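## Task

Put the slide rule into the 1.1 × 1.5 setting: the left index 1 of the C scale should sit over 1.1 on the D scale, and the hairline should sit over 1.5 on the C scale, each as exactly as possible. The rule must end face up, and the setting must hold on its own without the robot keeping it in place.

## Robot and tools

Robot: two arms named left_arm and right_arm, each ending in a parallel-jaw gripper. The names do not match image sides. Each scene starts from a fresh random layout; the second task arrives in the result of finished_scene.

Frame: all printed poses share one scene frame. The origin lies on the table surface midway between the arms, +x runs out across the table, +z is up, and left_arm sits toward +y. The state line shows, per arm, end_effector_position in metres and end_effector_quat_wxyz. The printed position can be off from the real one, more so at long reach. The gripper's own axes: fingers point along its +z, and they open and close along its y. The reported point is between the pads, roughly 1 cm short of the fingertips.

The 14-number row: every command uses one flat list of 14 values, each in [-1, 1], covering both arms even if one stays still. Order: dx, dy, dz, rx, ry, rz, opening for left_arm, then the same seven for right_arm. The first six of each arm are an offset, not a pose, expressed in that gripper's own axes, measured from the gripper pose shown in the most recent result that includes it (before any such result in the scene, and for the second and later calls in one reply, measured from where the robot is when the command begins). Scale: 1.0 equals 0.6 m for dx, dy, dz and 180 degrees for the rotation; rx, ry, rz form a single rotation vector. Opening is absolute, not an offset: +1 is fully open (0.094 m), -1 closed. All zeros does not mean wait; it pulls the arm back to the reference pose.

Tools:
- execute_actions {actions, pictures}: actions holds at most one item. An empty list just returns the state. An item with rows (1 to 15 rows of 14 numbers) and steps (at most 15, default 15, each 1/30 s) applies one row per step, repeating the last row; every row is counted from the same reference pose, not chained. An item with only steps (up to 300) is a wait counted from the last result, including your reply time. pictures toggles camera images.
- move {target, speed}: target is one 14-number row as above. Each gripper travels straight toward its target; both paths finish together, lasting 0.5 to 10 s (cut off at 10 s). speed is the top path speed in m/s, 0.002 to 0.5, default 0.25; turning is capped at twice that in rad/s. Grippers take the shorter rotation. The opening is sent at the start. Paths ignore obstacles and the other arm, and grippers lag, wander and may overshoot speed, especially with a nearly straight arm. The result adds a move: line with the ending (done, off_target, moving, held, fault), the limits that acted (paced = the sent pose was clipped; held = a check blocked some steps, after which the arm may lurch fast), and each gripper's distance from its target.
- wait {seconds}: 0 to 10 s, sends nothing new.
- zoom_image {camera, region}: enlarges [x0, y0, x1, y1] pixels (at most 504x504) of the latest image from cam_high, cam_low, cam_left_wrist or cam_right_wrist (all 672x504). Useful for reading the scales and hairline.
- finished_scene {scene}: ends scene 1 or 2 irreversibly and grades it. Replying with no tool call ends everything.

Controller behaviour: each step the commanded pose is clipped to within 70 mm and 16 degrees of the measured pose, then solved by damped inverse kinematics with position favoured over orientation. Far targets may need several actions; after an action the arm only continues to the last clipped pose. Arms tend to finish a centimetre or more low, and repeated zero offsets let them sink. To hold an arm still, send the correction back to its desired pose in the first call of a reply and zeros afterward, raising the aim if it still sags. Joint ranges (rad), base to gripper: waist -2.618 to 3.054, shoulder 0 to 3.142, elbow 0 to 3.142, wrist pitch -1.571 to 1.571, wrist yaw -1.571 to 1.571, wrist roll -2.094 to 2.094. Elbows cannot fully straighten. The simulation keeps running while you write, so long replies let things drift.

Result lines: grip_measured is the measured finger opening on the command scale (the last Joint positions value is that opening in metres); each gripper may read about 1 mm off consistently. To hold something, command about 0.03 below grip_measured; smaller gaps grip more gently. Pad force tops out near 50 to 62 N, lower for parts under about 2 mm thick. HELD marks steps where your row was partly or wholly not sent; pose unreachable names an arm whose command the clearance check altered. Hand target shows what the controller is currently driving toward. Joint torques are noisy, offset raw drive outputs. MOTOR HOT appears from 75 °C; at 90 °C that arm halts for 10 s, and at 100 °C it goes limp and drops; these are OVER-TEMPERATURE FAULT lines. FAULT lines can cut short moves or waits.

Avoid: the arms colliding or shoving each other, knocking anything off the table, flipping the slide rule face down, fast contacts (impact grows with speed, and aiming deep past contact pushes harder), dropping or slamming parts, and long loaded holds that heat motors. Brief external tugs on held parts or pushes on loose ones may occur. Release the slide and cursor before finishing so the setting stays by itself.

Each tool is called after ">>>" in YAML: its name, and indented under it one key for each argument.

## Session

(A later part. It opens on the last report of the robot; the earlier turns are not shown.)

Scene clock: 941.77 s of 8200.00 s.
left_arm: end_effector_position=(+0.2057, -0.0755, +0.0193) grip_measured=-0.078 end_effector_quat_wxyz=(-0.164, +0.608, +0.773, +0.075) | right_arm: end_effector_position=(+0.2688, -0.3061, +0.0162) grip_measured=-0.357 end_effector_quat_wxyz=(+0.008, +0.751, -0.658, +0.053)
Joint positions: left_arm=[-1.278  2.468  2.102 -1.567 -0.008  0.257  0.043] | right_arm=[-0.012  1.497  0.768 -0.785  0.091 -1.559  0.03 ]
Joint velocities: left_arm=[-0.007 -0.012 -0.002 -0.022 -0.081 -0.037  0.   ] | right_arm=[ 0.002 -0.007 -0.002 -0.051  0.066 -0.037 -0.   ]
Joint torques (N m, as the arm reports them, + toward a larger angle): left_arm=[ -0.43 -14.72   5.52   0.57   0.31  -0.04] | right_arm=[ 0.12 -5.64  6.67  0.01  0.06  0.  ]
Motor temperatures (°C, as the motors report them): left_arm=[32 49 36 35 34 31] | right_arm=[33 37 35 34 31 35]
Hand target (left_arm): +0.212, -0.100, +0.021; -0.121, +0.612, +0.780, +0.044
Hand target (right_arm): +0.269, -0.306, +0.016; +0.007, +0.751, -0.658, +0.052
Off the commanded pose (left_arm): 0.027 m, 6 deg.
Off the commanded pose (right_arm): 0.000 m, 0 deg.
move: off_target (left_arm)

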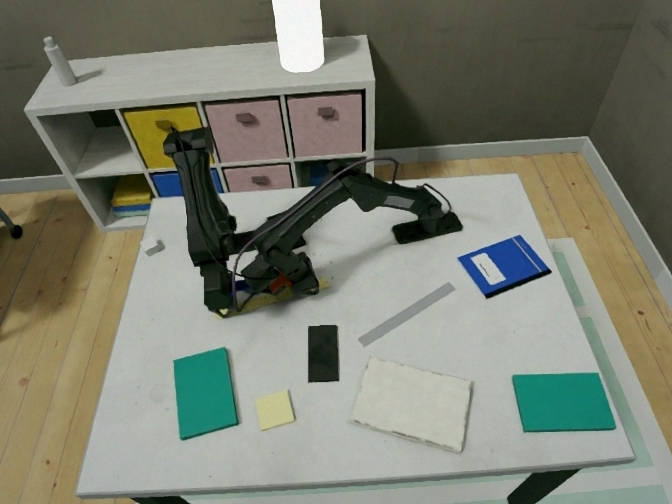

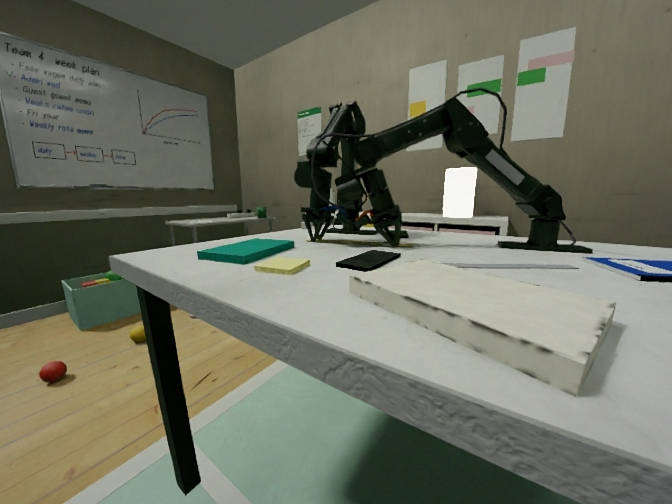

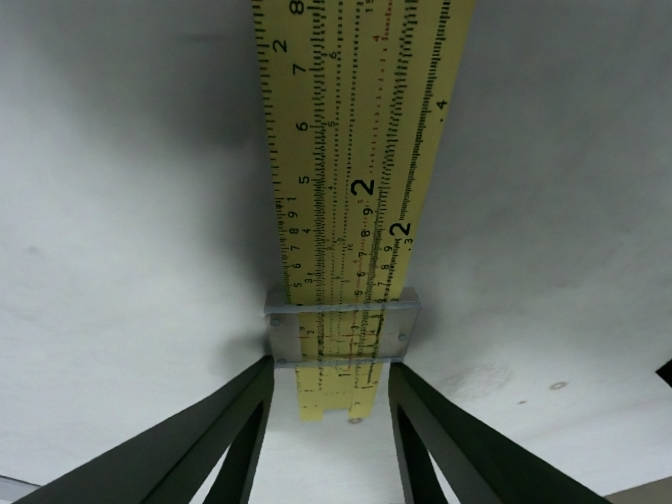

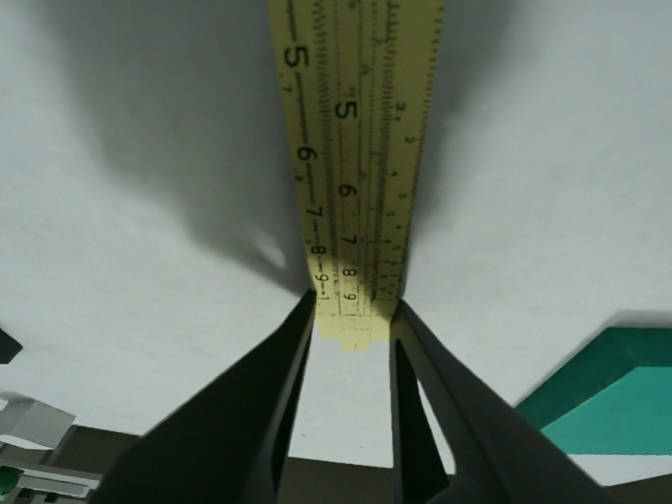

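>>> move:
  target: [0,0,0,0,0,0,-0.08,0,0,-0.006,0,-0.12,0,-0.15]
  speed: 0.05

Scene clock: 952.73 s of 8200.00 s.
left_arm: end_effector_position=(+0.2057, -0.0750, +0.0195) grip_measured=-0.078 end_effector_quat_wxyz=(-0.164, +0.608, +0.773, +0.076) | right_arm: end_effector_position=(+0.2686, -0.3088, +0.0177) grip_measured=-0.153 end_effector_quat_wxyz=(-0.113, +0.749, -0.649, -0.070)
Joint positions: left_arm=[-1.278  2.468  2.102 -1.569 -0.01   0.256  0.043] | right_arm=[-0.291  1.534  0.786 -0.815 -0.267 -1.843  0.04 ]
Joint velocities: left_arm=[-0.012 -0.007  0.017 -0.037 -0.081 -0.051 -0.001] | right_arm=[-0.002  0.017  0.002 -0.066  0.007  0.066  0.   ]
Joint torques (N m, as the arm reports them, + toward a larger angle): left_arm=[  0.01 -14.17   3.45  -0.14   0.04  -0.04] | right_arm=[-0.34 -4.73  8.81 -0.34 -0.29 -0.03]
Motor temperatures (°C, as the motors report them): left_arm=[32 50 36 35 34 31] | right_arm=[33 36 35 34 31 35]
Hand target (left_arm): +0.206, -0.076, +0.019; -0.164, +0.608, +0.773, +0.075
Hand target (right_arm): +0.269, -0.307, +0.021; -0.117, +0.748, -0.648, -0.083
Off the commanded pose (left_arm): 0.001 m, 0 deg.
Off the commanded pose (right_arm): 0.004 m, 2 deg.
After step 90, 3.90 s passed at rest.
move: done

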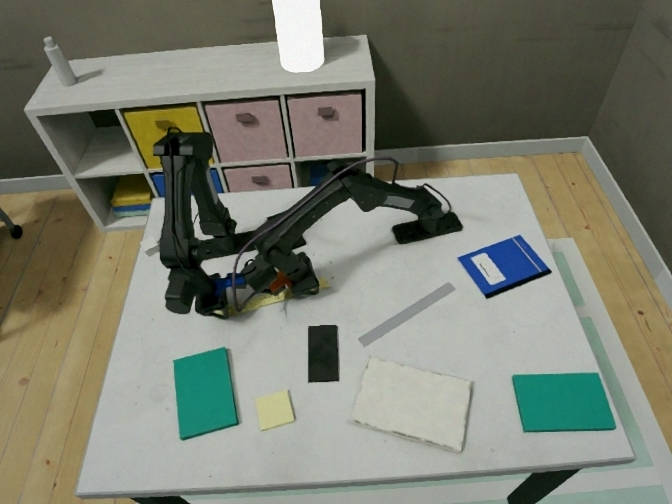

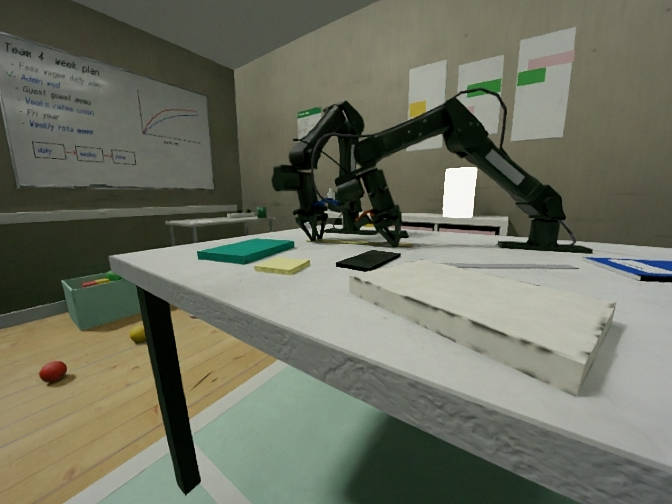

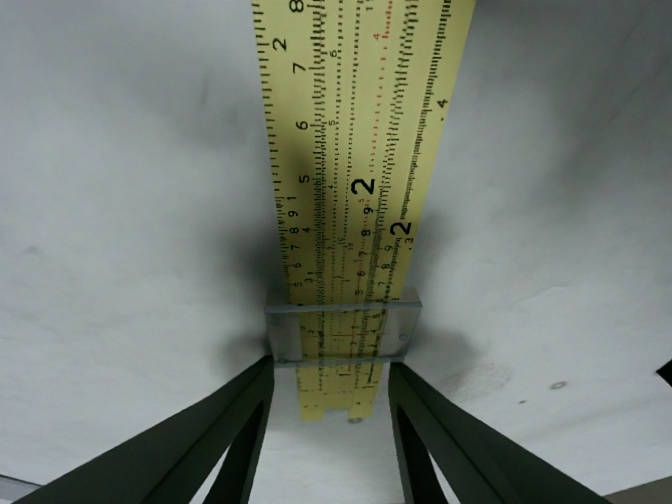

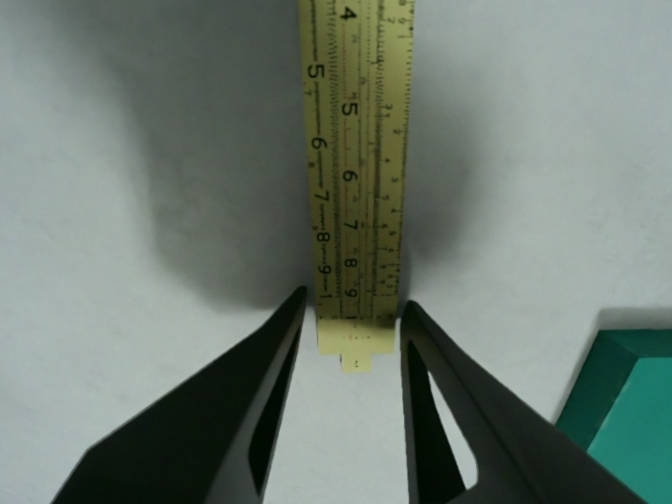

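>>> execute_actions:
  actions:
    - {"rows":[[0,0,0,0,0,0,-0.08,0,0,0.006,0,0,0,-0.25],[0,0,0,0,0,0,-0.08,0,0,0.006,0,0,0,-0.25],[0,0,0,0,0,0,-0.08,0,0,0.006,0,0,0,-0.3],[0,0,0,0,0,0,-0.08,0,0,0.006,0,0,0,-0.3],[0,0,0,0,0,0,-0.08,0,0,0.006,0,0,0,-0.33],[0,0,0,0,0,0,-0.08,0,0,0.006,0,0,0,-0.36],[0,0,0,0,0,0,-0.08,0,0,0.006,0,0,0,-0.41]],"steps":15}

>>> move:
  target: [-0.036,-0.002,-0.013,0,-0.03,0,-0.08,0,0,0,0,0,0,-0.41]
  speed: 0.01

>>> zoom_image:
  camera: "cam_left_wrist"
  region: [270,170,430,370]

Scene clock: 957.80 s of 8200.00 s.
left_arm: end_effector_position=(+0.2058, -0.0749, +0.0195) grip_measured=-0.078 end_effector_quat_wxyz=(-0.164, +0.608, +0.773, +0.077) | right_arm: end_effector_position=(+0.2686, -0.3087, +0.0177) grip_measured=-0.376 end_effector_quat_wxyz=(-0.114, +0.750, -0.648, -0.070)
Joint positions: left_arm=[-1.278  2.468  2.102 -1.569 -0.01   0.256  0.043] | right_arm=[-0.291  1.534  0.786 -0.815 -0.268 -1.846  0.029]
Joint velocities: left_arm=[-0.007 -0.012 -0.017 -0.007 -0.022  0.007  0.   ] | right_arm=[ 0.017  0.002 -0.017  0.007 -0.11  -0.095 -0.   ]
Joint torques (N m, as the arm reports them, + toward a larger angle): left_arm=[  0.07 -14.24   3.56  -0.14   0.01  -0.01] | right_arm=[ 0.4  -5.51  5.62  0.15 -0.11  0.05]
Motor temperatures (°C, as the motors report them): left_arm=[32 50 36 35 34 31] | right_arm=[33 36 35 34 31 35]
Hand target (left_arm): +0.206, -0.075, +0.020; -0.164, +0.608, +0.773, +0.076
Hand target (right_arm): +0.269, -0.308, +0.014; -0.113, +0.749, -0.649, -0.070
Off the commanded pose (left_arm): 0.000 m, 0 deg.
Off the commanded pose (right_arm): 0.004 m, 0 deg.
Steps of this call (steps 1 to 90: nothing new was sent; then 1.57 s passed at rest; steps 91 to 105: all 15 steps of this action). Readings (end_effector_position):
91: left_arm (+0.2056, -0.0749, +0.0195) | right_arm (+0.2686, -0.3084, +0.0177)
92: left_arm (+0.2056, -0.0749, +0.0195) | right_arm (+0.2686, -0.3084, +0.0177)
94: left_arm (+0.2056, -0.0749, +0.0195) | right_arm (+0.2686, -0.3086, +0.0177)
98: left_arm (+0.2057, -0.0749, +0.0195) | right_arm (+0.2686, -0.3087, +0.0177)
105: the state above

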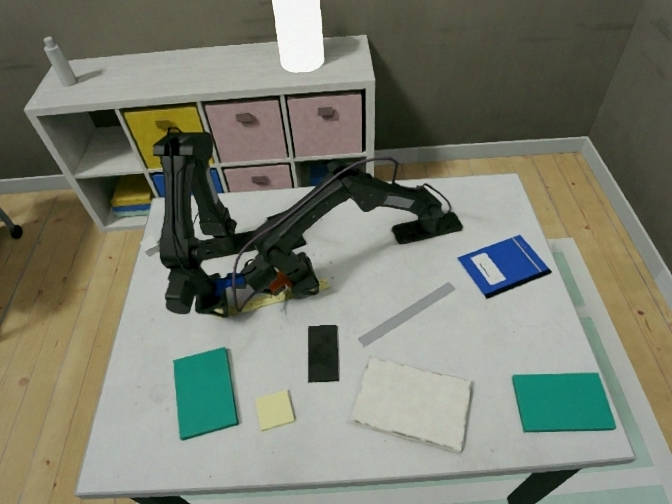

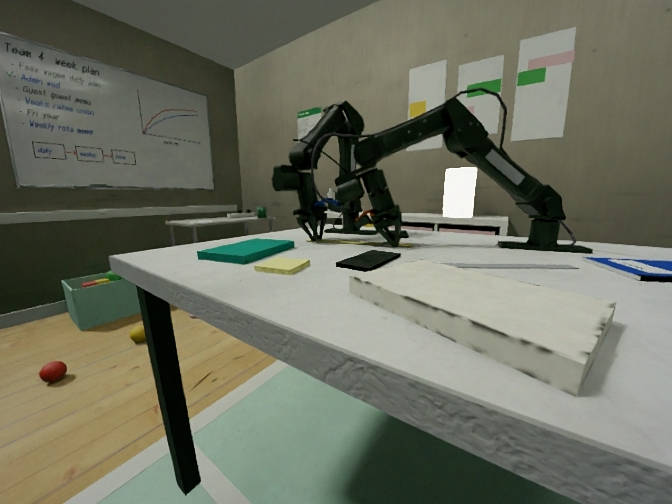

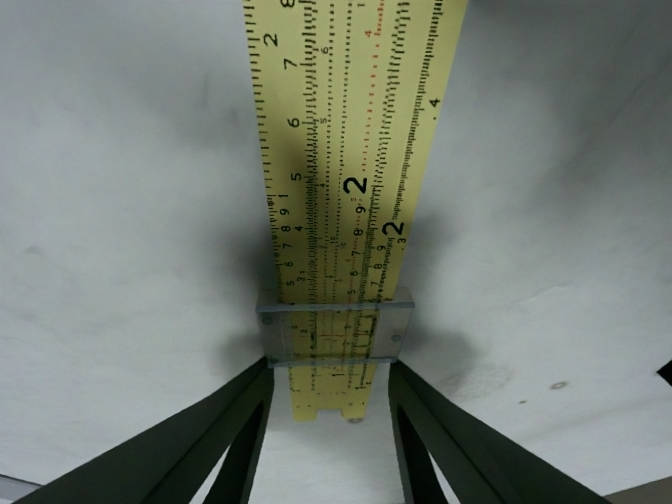

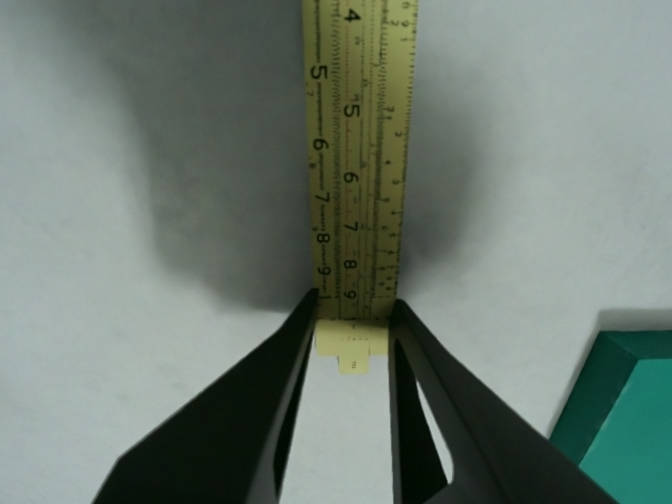

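Scene clock: 962.97 s of 8200.00 s.
left_arm: end_effector_position=(+0.2058, -0.0754, +0.0193) grip_measured=-0.078 end_effector_quat_wxyz=(-0.163, +0.606, +0.774, +0.076) | right_arm: end_effector_position=(+0.2686, -0.3087, +0.0177) grip_measured=-0.376 end_effector_quat_wxyz=(-0.114, +0.750, -0.648, -0.070)
Joint positions: left_arm=[-1.278  2.468  2.102 -1.567 -0.009  0.253  0.043] | right_arm=[-0.291  1.534  0.786 -0.815 -0.268 -1.847  0.029]
Joint velocities: left_arm=[ 0.012  0.007  0.002 -0.007 -0.037  0.051 -0.001] | right_arm=[ 0.012 -0.012  0.002  0.022 -0.095  0.022 -0.001]
Joint torques (N m, as the arm reports them, + toward a larger angle): left_arm=[ -0.49 -14.59   5.29   0.4    0.28  -0.02] | right_arm=[-0.09 -6.25  6.64 -0.01 -0.13 -0.02]
Motor temperatures (°C, as the motors report them): left_arm=[32 50 36 35 34 31] | right_arm=[33 36 35 34 31 35]
Hand target (left_arm): +0.211, -0.097, +0.021; -0.128, +0.611, +0.780, +0.049
Hand target (right_arm): +0.269, -0.309, +0.018; -0.114, +0.750, -0.648, -0.070
Off the commanded pose (left_arm): 0.022 m, 5 deg.
Off the commanded pose (right_arm): 0.000 m, 0 deg.
move: off_target (left_arm)

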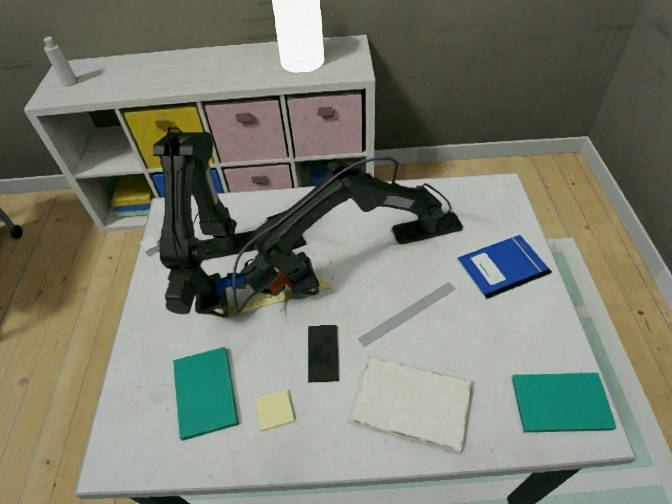

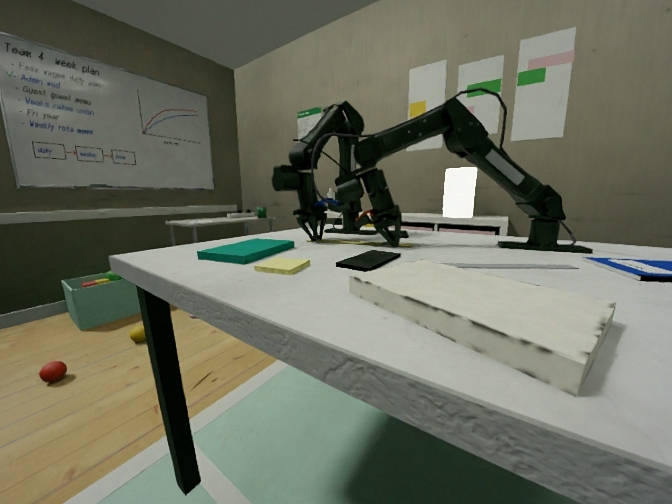

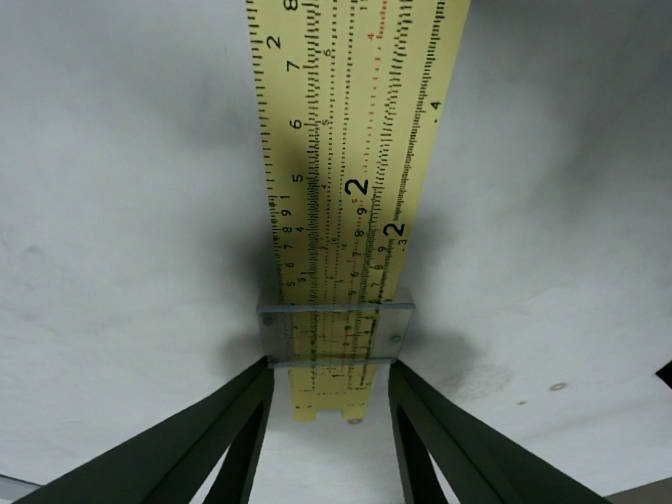

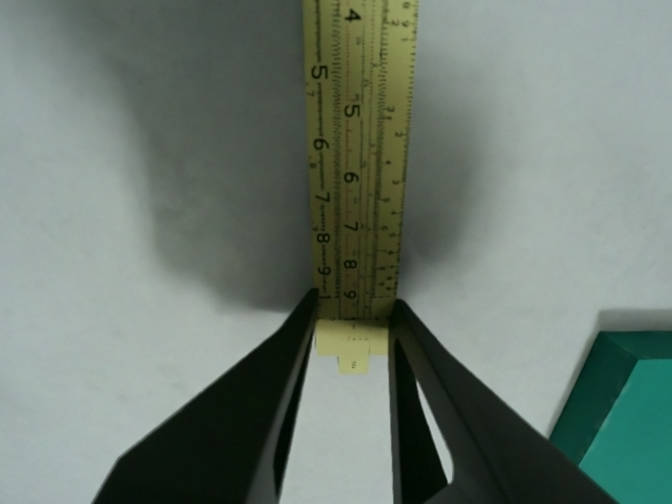

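Region (270, 170, 430, 370) of cam_left_wrist's 672x504 image, scaled by 2.520, with more detail than that image has; it fills the left 403 columns of this view, and the rest is white.

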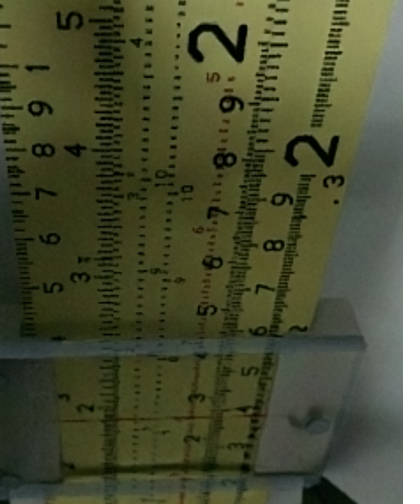

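>>> move:
  target: [-0.035,0,-0.022,0,-0.01,0,-0.08,0,0,0,0,0,0,-0.41]
  speed: 0.01

>>> zoom_image:
  camera: "cam_left_wrist"
  region: [270,170,430,370]

Scene clock: 971.70 s of 8200.00 s.
left_arm: end_effector_position=(+0.2131, -0.0899, +0.0199) grip_measured=-0.078 end_effector_quat_wxyz=(-0.148, +0.608, +0.777, +0.068) | right_arm: end_effector_position=(+0.2686, -0.3090, +0.0176) grip_measured=-0.376 end_effector_quat_wxyz=(-0.113, +0.750, -0.647, -0.070)
Joint positions: left_arm=[-1.278  2.511  2.194 -1.581 -0.007  0.252  0.043] | right_arm=[-0.291  1.534  0.786 -0.815 -0.266 -1.848  0.029]
Joint velocities: left_arm=[-0.002 -0.002  0.002  0.051 -0.037 -0.051 -0.001] | right_arm=[-0.002  0.017 -0.002  0.007  0.007  0.007 -0.001]
Joint torques (N m, as the arm reports them, + toward a larger angle): left_arm=[ -0.72 -14.42   5.56  -0.1    0.1   -0.13] | right_arm=[ 0.02 -6.24  6.66 -0.11 -0.17 -0.05]
Motor temperatures (°C, as the motors report them): left_arm=[32 50 36 35 34 31] | right_arm=[33 36 35 34 31 35]
Hand target (left_arm): +0.213, -0.098, +0.024; -0.137, +0.609, +0.779, +0.060
Hand target (right_arm): +0.269, -0.309, +0.018; -0.114, +0.750, -0.648, -0.070
Off the commanded pose (left_arm): 0.010 m, 0 deg.
Off the commanded pose (right_arm): 0.000 m, 0 deg.
joint sent to its limit (left arm) — the command would take joint 4 (wrist pitch) past its lower limit, so that joint was sent only as far as its limit.
After step 90, 3.03 s passed at rest.
move: done

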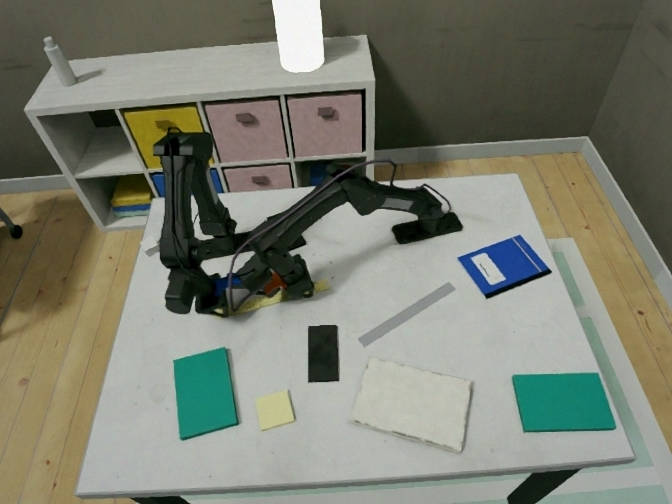

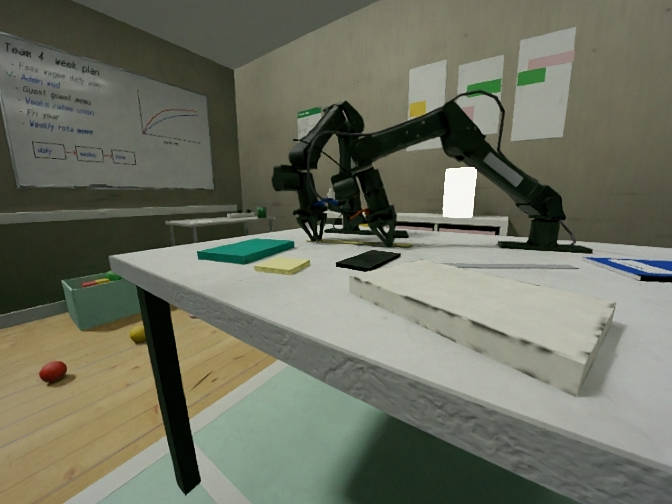

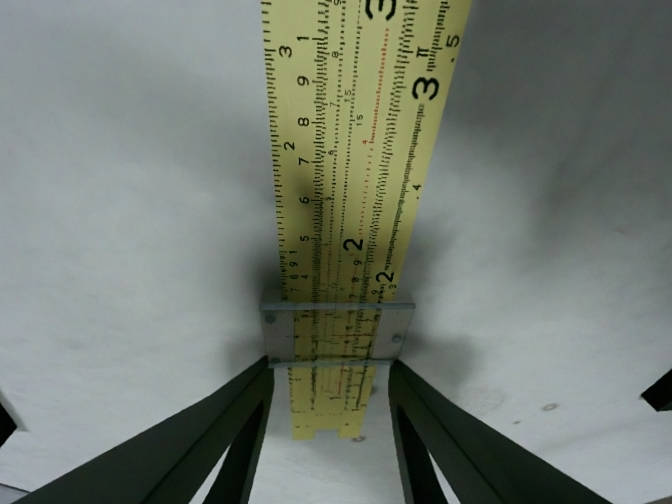

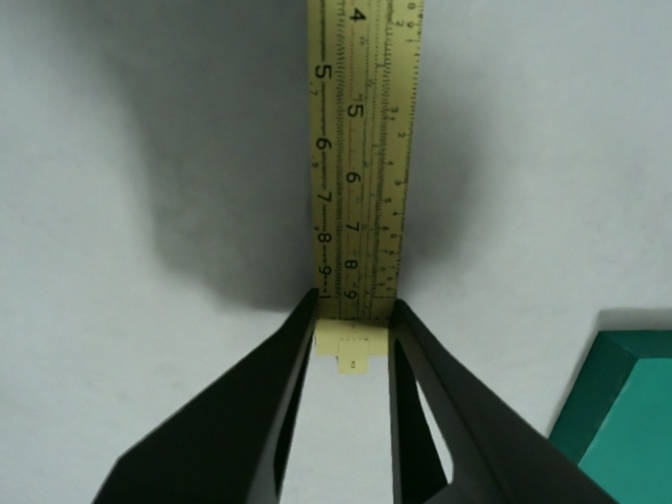

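Region (270, 170, 430, 370) of cam_left_wrist's 672x504 image, scaled by 2.520, with more detail than that image has; it fills the left 403 columns of this view, and the rest is white.

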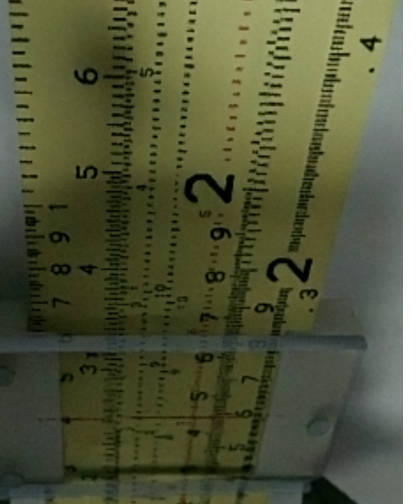

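>>> zoom_image:
  camera: "cam_left_wrist"
  region: [320,295,390,365]

Region (320, 295, 390, 365) of cam_left_wrist's 672x504 image, scaled by 7.200, with more detail than that image has.

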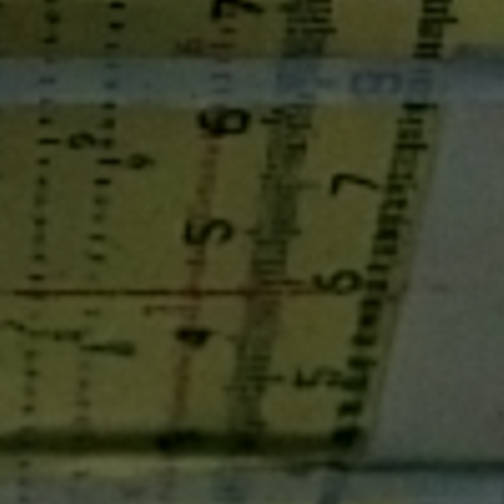

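>>> move:
  target: [-0.016,0,-0.011,0,-0.004,0,-0.08,0,0,0,0,0,0,-0.41]
  speed: 0.005

>>> zoom_image:
  camera: "cam_left_wrist"
  region: [320,295,390,365]

Scene clock: 983.63 s of 8200.00 s.
left_arm: end_effector_position=(+0.2151, -0.0935, +0.0197) grip_measured=-0.078 end_effector_quat_wxyz=(-0.143, +0.608, +0.778, +0.066) | right_arm: end_effector_position=(+0.2688, -0.3090, +0.0176) grip_measured=-0.376 end_effector_quat_wxyz=(-0.113, +0.750, -0.647, -0.069)
Joint positions: left_arm=[-1.278  2.52   2.213 -1.581 -0.007  0.252  0.043] | right_arm=[-0.291  1.534  0.786 -0.814 -0.266 -1.848  0.029]
Joint velocities: left_arm=[ 0.002 -0.002 -0.007 -0.037  0.007 -0.022 -0.001] | right_arm=[-0.012 -0.002 -0.002 -0.051  0.007 -0.022 -0.   ]
Joint torques (N m, as the arm reports them, + toward a larger angle): left_arm=[ -0.28 -14.36   5.54  -0.06   0.07  -0.06] | right_arm=[ 0.02 -6.04  6.52 -0.08 -0.14  0.01]
Motor temperatures (°C, as the motors report them): left_arm=[32 50 36 35 34 31] | right_arm=[33 36 35 34 31 35]
Hand target (left_arm): +0.216, -0.100, +0.023; -0.133, +0.609, +0.780, +0.060
Hand target (right_arm): +0.269, -0.309, +0.018; -0.113, +0.750, -0.647, -0.070
Off the commanded pose (left_arm): 0.008 m, 0 deg.
Off the commanded pose (right_arm): 0.000 m, 0 deg.
joint sent to its limit (left arm) — the command would take joint 4 (wrist pitch) past its lower limit, so that joint was sent only as far as its limit.
After step 90, 6.40 s passed at rest.
move: done

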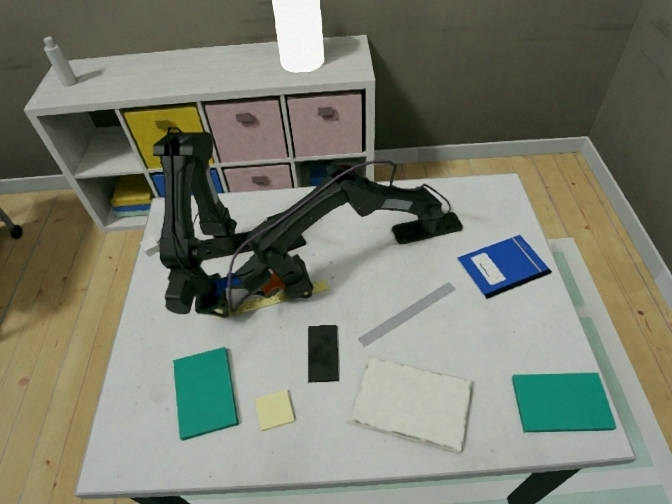

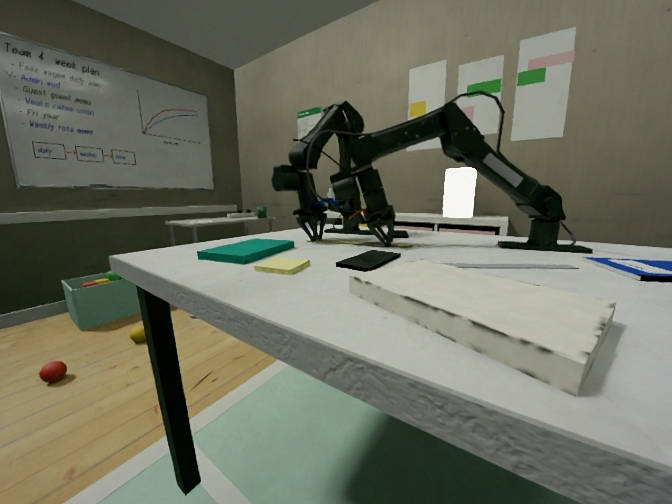

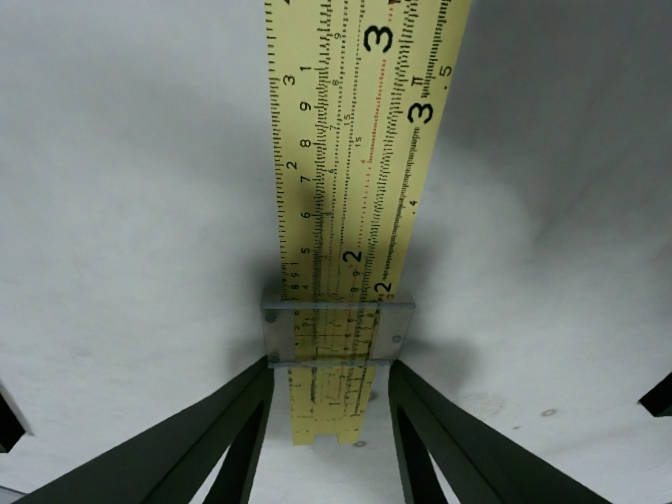

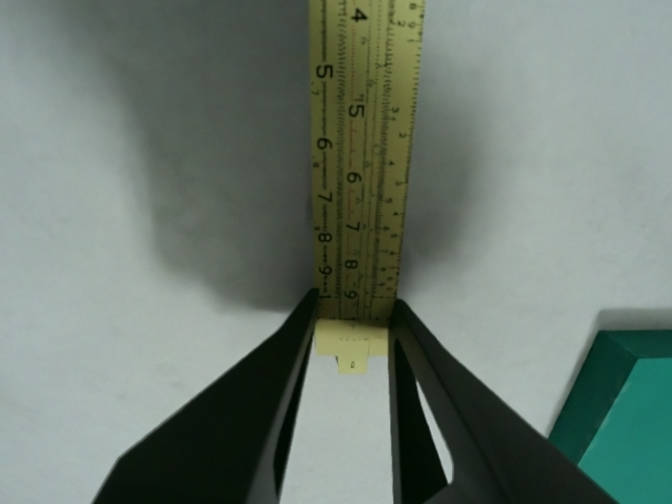

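Region (320, 295, 390, 365) of cam_left_wrist's 672x504 image, scaled by 7.200, with more detail than that image has.

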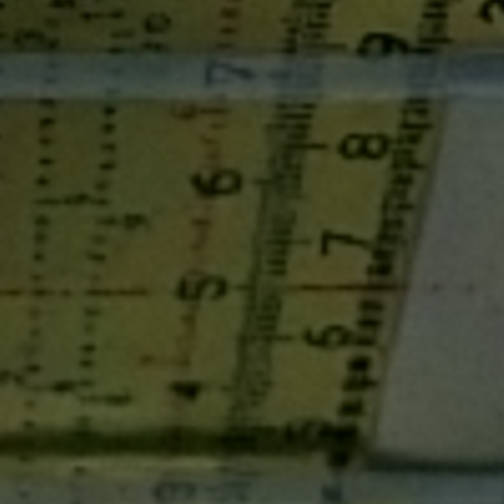

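>>> move:
  target: [0.15,0,0,0,0,0,0.0,0,0,0,0,0,0,-0.41]
  speed: 0.04

Scene clock: 990.93 s of 8200.00 s.
left_arm: end_effector_position=(+0.1884, -0.0096, +0.0378) grip_measured=-0.002 end_effector_quat_wxyz=(-0.161, +0.607, +0.775, +0.072) | right_arm: end_effector_position=(+0.2688, -0.3091, +0.0176) grip_measured=-0.376 end_effector_quat_wxyz=(-0.113, +0.750, -0.647, -0.069)
Joint positions: left_arm=[-1.233  2.158  1.645 -1.413 -0.02   0.296  0.047] | right_arm=[-0.291  1.534  0.786 -0.814 -0.266 -1.848  0.029]
Joint velocities: left_arm=[-0.002  0.007 -0.002  0.007  0.066  0.007 -0.   ] | right_arm=[-0.007  0.002 -0.012  0.007 -0.051  0.007  0.001]
Joint torques (N m, as the arm reports them, + toward a larger angle): left_arm=[  1.13 -14.54   2.67  -0.07  -0.04   0.08] | right_arm=[ 0.04 -6.21  6.59 -0.08 -0.12  0.  ]
Motor temperatures (°C, as the motors report them): left_arm=[32 51 36 35 34 31] | right_arm=[33 36 35 34 31 35]
Hand target (left_arm): +0.193, -0.010, +0.046; -0.144, +0.608, +0.778, +0.066
Hand target (right_arm): +0.269, -0.309, +0.018; -0.113, +0.750, -0.647, -0.069
Off the commanded pose (left_arm): 0.011 m, 2 deg.
Off the commanded pose (right_arm): 0.000 m, 0 deg.
After step 90, 1.80 s passed at rest.
move: off_target (left_arm)

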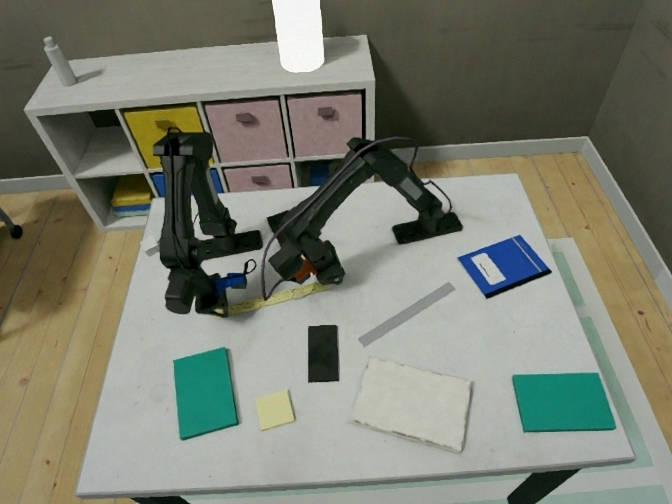

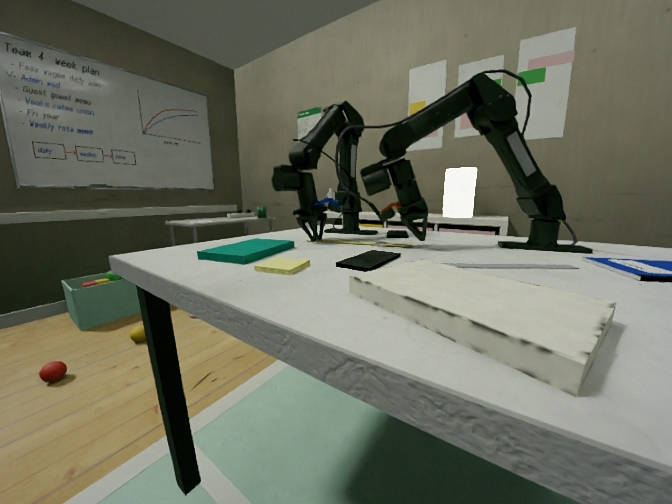

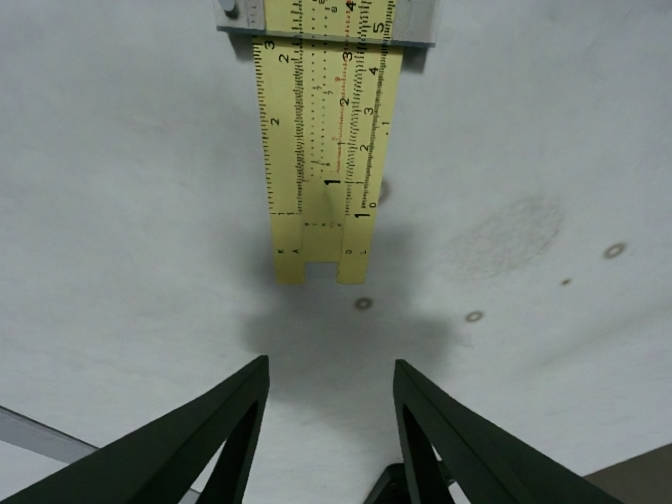

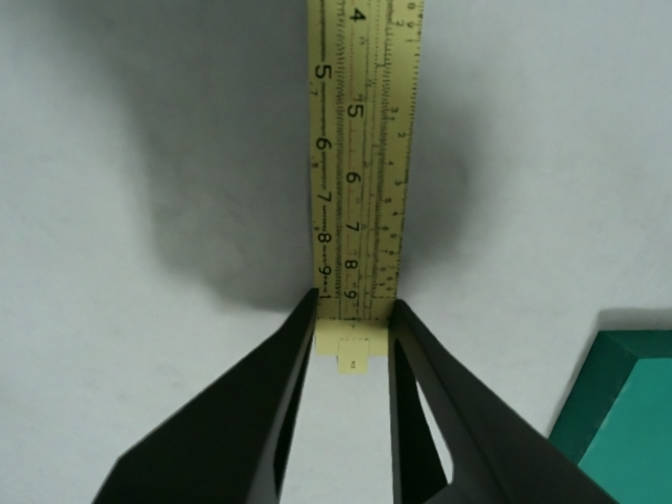

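>>> move:
  target: [-0.075,0,-0.06,0,0,0,0.0,0,0,0,0,0,0,-0.41]
  speed: 0.05

Scene clock: 995.33 s of 8200.00 s.
left_arm: end_effector_position=(+0.2074, -0.0556, +0.0504) grip_measured=-0.002 end_effector_quat_wxyz=(-0.150, +0.607, +0.777, +0.070) | right_arm: end_effector_position=(+0.2688, -0.3091, +0.0176) grip_measured=-0.376 end_effector_quat_wxyz=(-0.113, +0.750, -0.647, -0.069)
Joint positions: left_arm=[-1.252  2.333  1.996 -1.567 -0.017  0.275  0.047] | right_arm=[-0.291  1.534  0.786 -0.814 -0.266 -1.848  0.029]
Joint velocities: left_arm=[-0.002  0.017 -0.002  0.007 -0.007  0.007 -0.   ] | right_arm=[-0.002 -0.012  0.012  0.037  0.007 -0.051  0.001]
Joint torques (N m, as the arm reports them, + toward a larger angle): left_arm=[ -1.01 -13.48   5.33  -0.25   0.09  -0.08] | right_arm=[ 0.06 -5.93  6.57 -0.06 -0.2   0.02]
Motor temperatures (°C, as the motors report them): left_arm=[32 50 36 35 34 31] | right_arm=[33 36 35 34 31 35]
Hand target (left_arm): +0.205, -0.061, +0.057; -0.145, +0.609, +0.777, +0.066
Hand target (right_arm): +0.269, -0.309, +0.018; -0.113, +0.750, -0.647, -0.069
Off the commanded pose (left_arm): 0.009 m, 1 deg.
Off the commanded pose (right_arm): 0.000 m, 0 deg.
joint sent to its limit (left arm) — the command would take joint 4 (wrist pitch) past its lower limit, so that joint was sent only as far as its limit.
move: done

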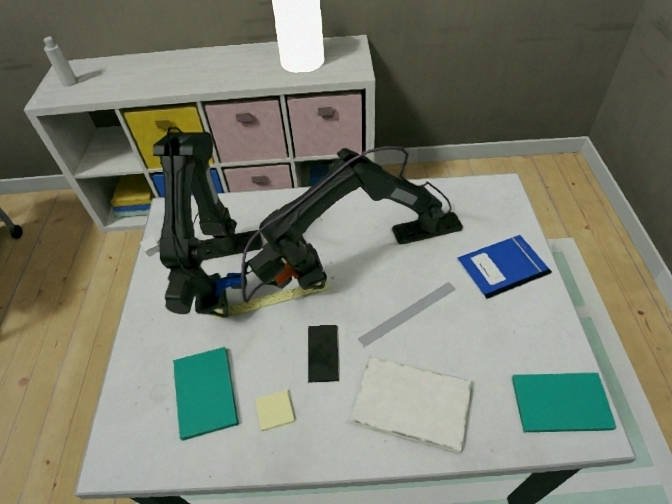

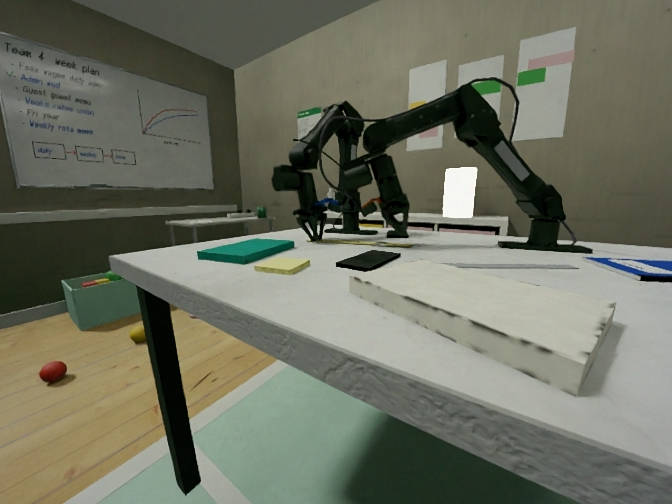

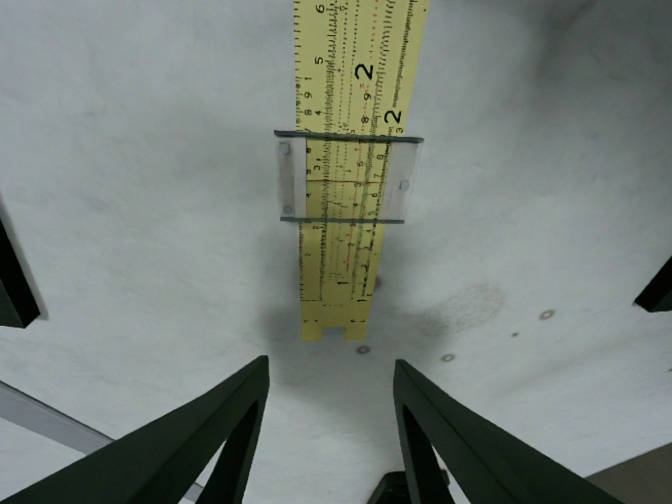

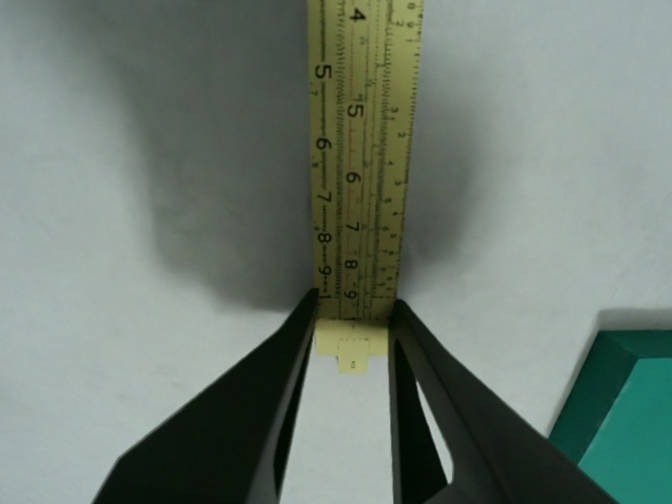

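>>> zoom_image:
  camera: "cam_left_wrist"
  region: [330,140,410,220]

>>> zoom_image:
  camera: "cam_left_wrist"
  region: [330,230,410,310]

Region (330, 140, 410, 220) of cam_left_wrist's 672x504 image, scaled by 6.300, with more detail than that image has.

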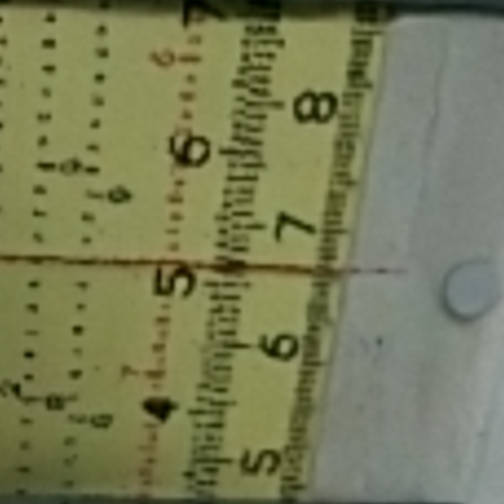

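Region (330, 230, 410, 310) of cam_left_wrist's 672x504 image, scaled by 6.300, with more detail than that image has.

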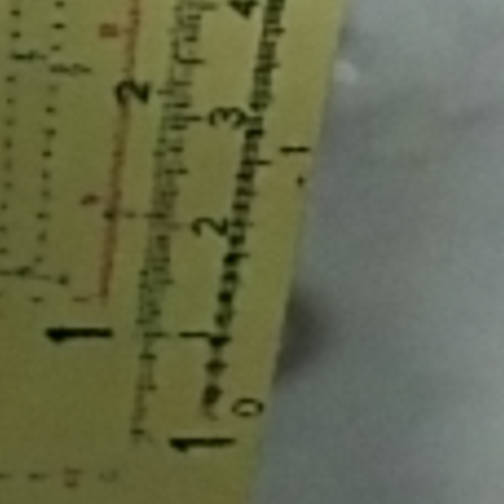

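>>> move:
  target: [0,0,-0.02,0,0,-0.5,0.4,0,0,0,0,0,0,-0.41]
  speed: 0.15

Scene clock: 1026.27 s of 8200.00 s.
left_arm: end_effector_position=(+0.2072, -0.0551, +0.0506) grip_measured=+0.398 end_effector_quat_wxyz=(-0.058, -0.115, +0.979, +0.157) | right_arm: end_effector_position=(+0.2688, -0.3091, +0.0176) grip_measured=-0.376 end_effector_quat_wxyz=(-0.113, +0.750, -0.647, -0.069)
Joint positions: left_arm=[-1.252  2.333  1.996 -1.569 -0.017 -1.285  0.066] | right_arm=[-0.291  1.534  0.786 -0.814 -0.266 -1.848  0.029]
Joint velocities: left_arm=[-0.012  0.017  0.007 -0.037 -0.007 -0.051 -0.001] | right_arm=[ 0.022 -0.002  0.007 -0.051 -0.066  0.066  0.   ]
Joint torques (N m, as the arm reports them, + toward a larger angle): left_arm=[  0.15 -14.83   5.14  -0.25   0.    -0.13] | right_arm=[ 0.08 -6.    6.68 -0.07 -0.18  0.04]
Motor temperatures (°C, as the motors report them): left_arm=[32 50 36 35 34 31] | right_arm=[33 36 35 34 31 35]
Hand target (left_arm): +0.209, -0.058, +0.061; -0.052, -0.120, +0.981, +0.145
Hand target (right_arm): +0.269, -0.309, +0.018; -0.113, +0.750, -0.647, -0.069
Off the commanded pose (left_arm): 0.012 m, 1 deg.
Off the commanded pose (right_arm): 0.000 m, 0 deg.
joint sent to its limit (left arm) — the command would take joint 4 (wrist pitch) past its lower limit, so that joint was sent only as far as its limit.
After step 90, 22.23 s passed at rest.
move: off_target (left_arm)

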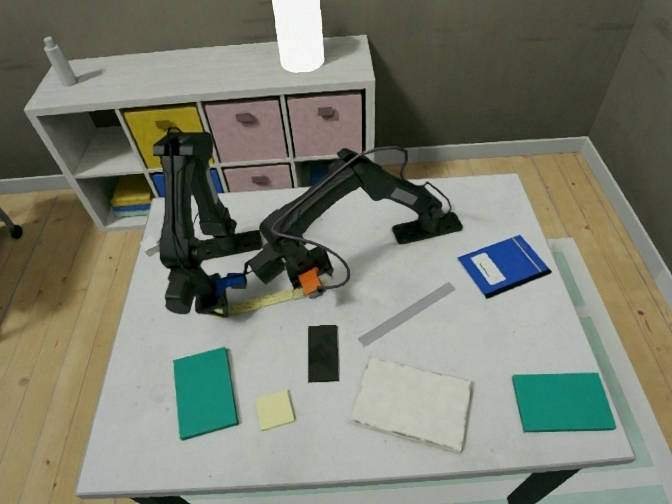

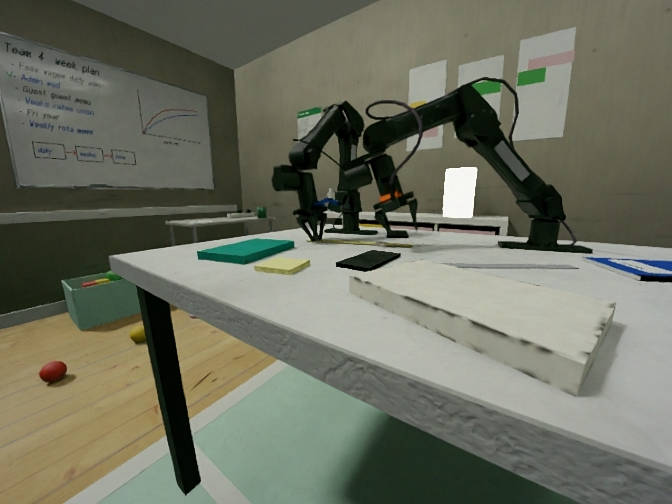

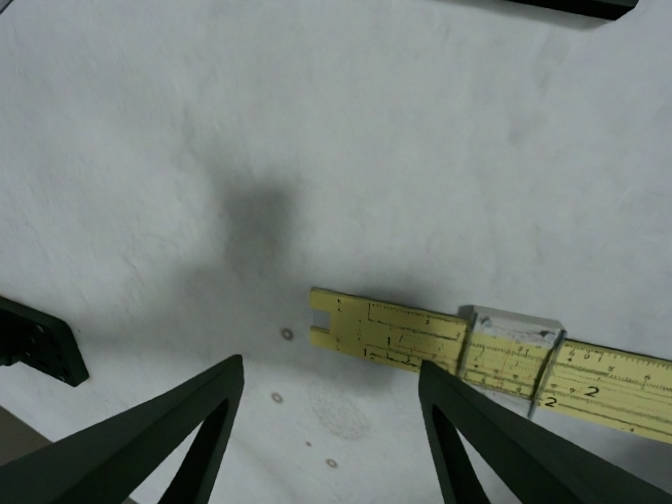

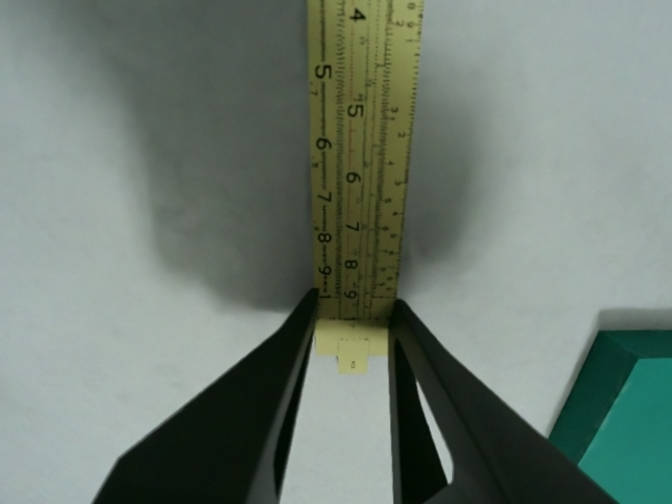

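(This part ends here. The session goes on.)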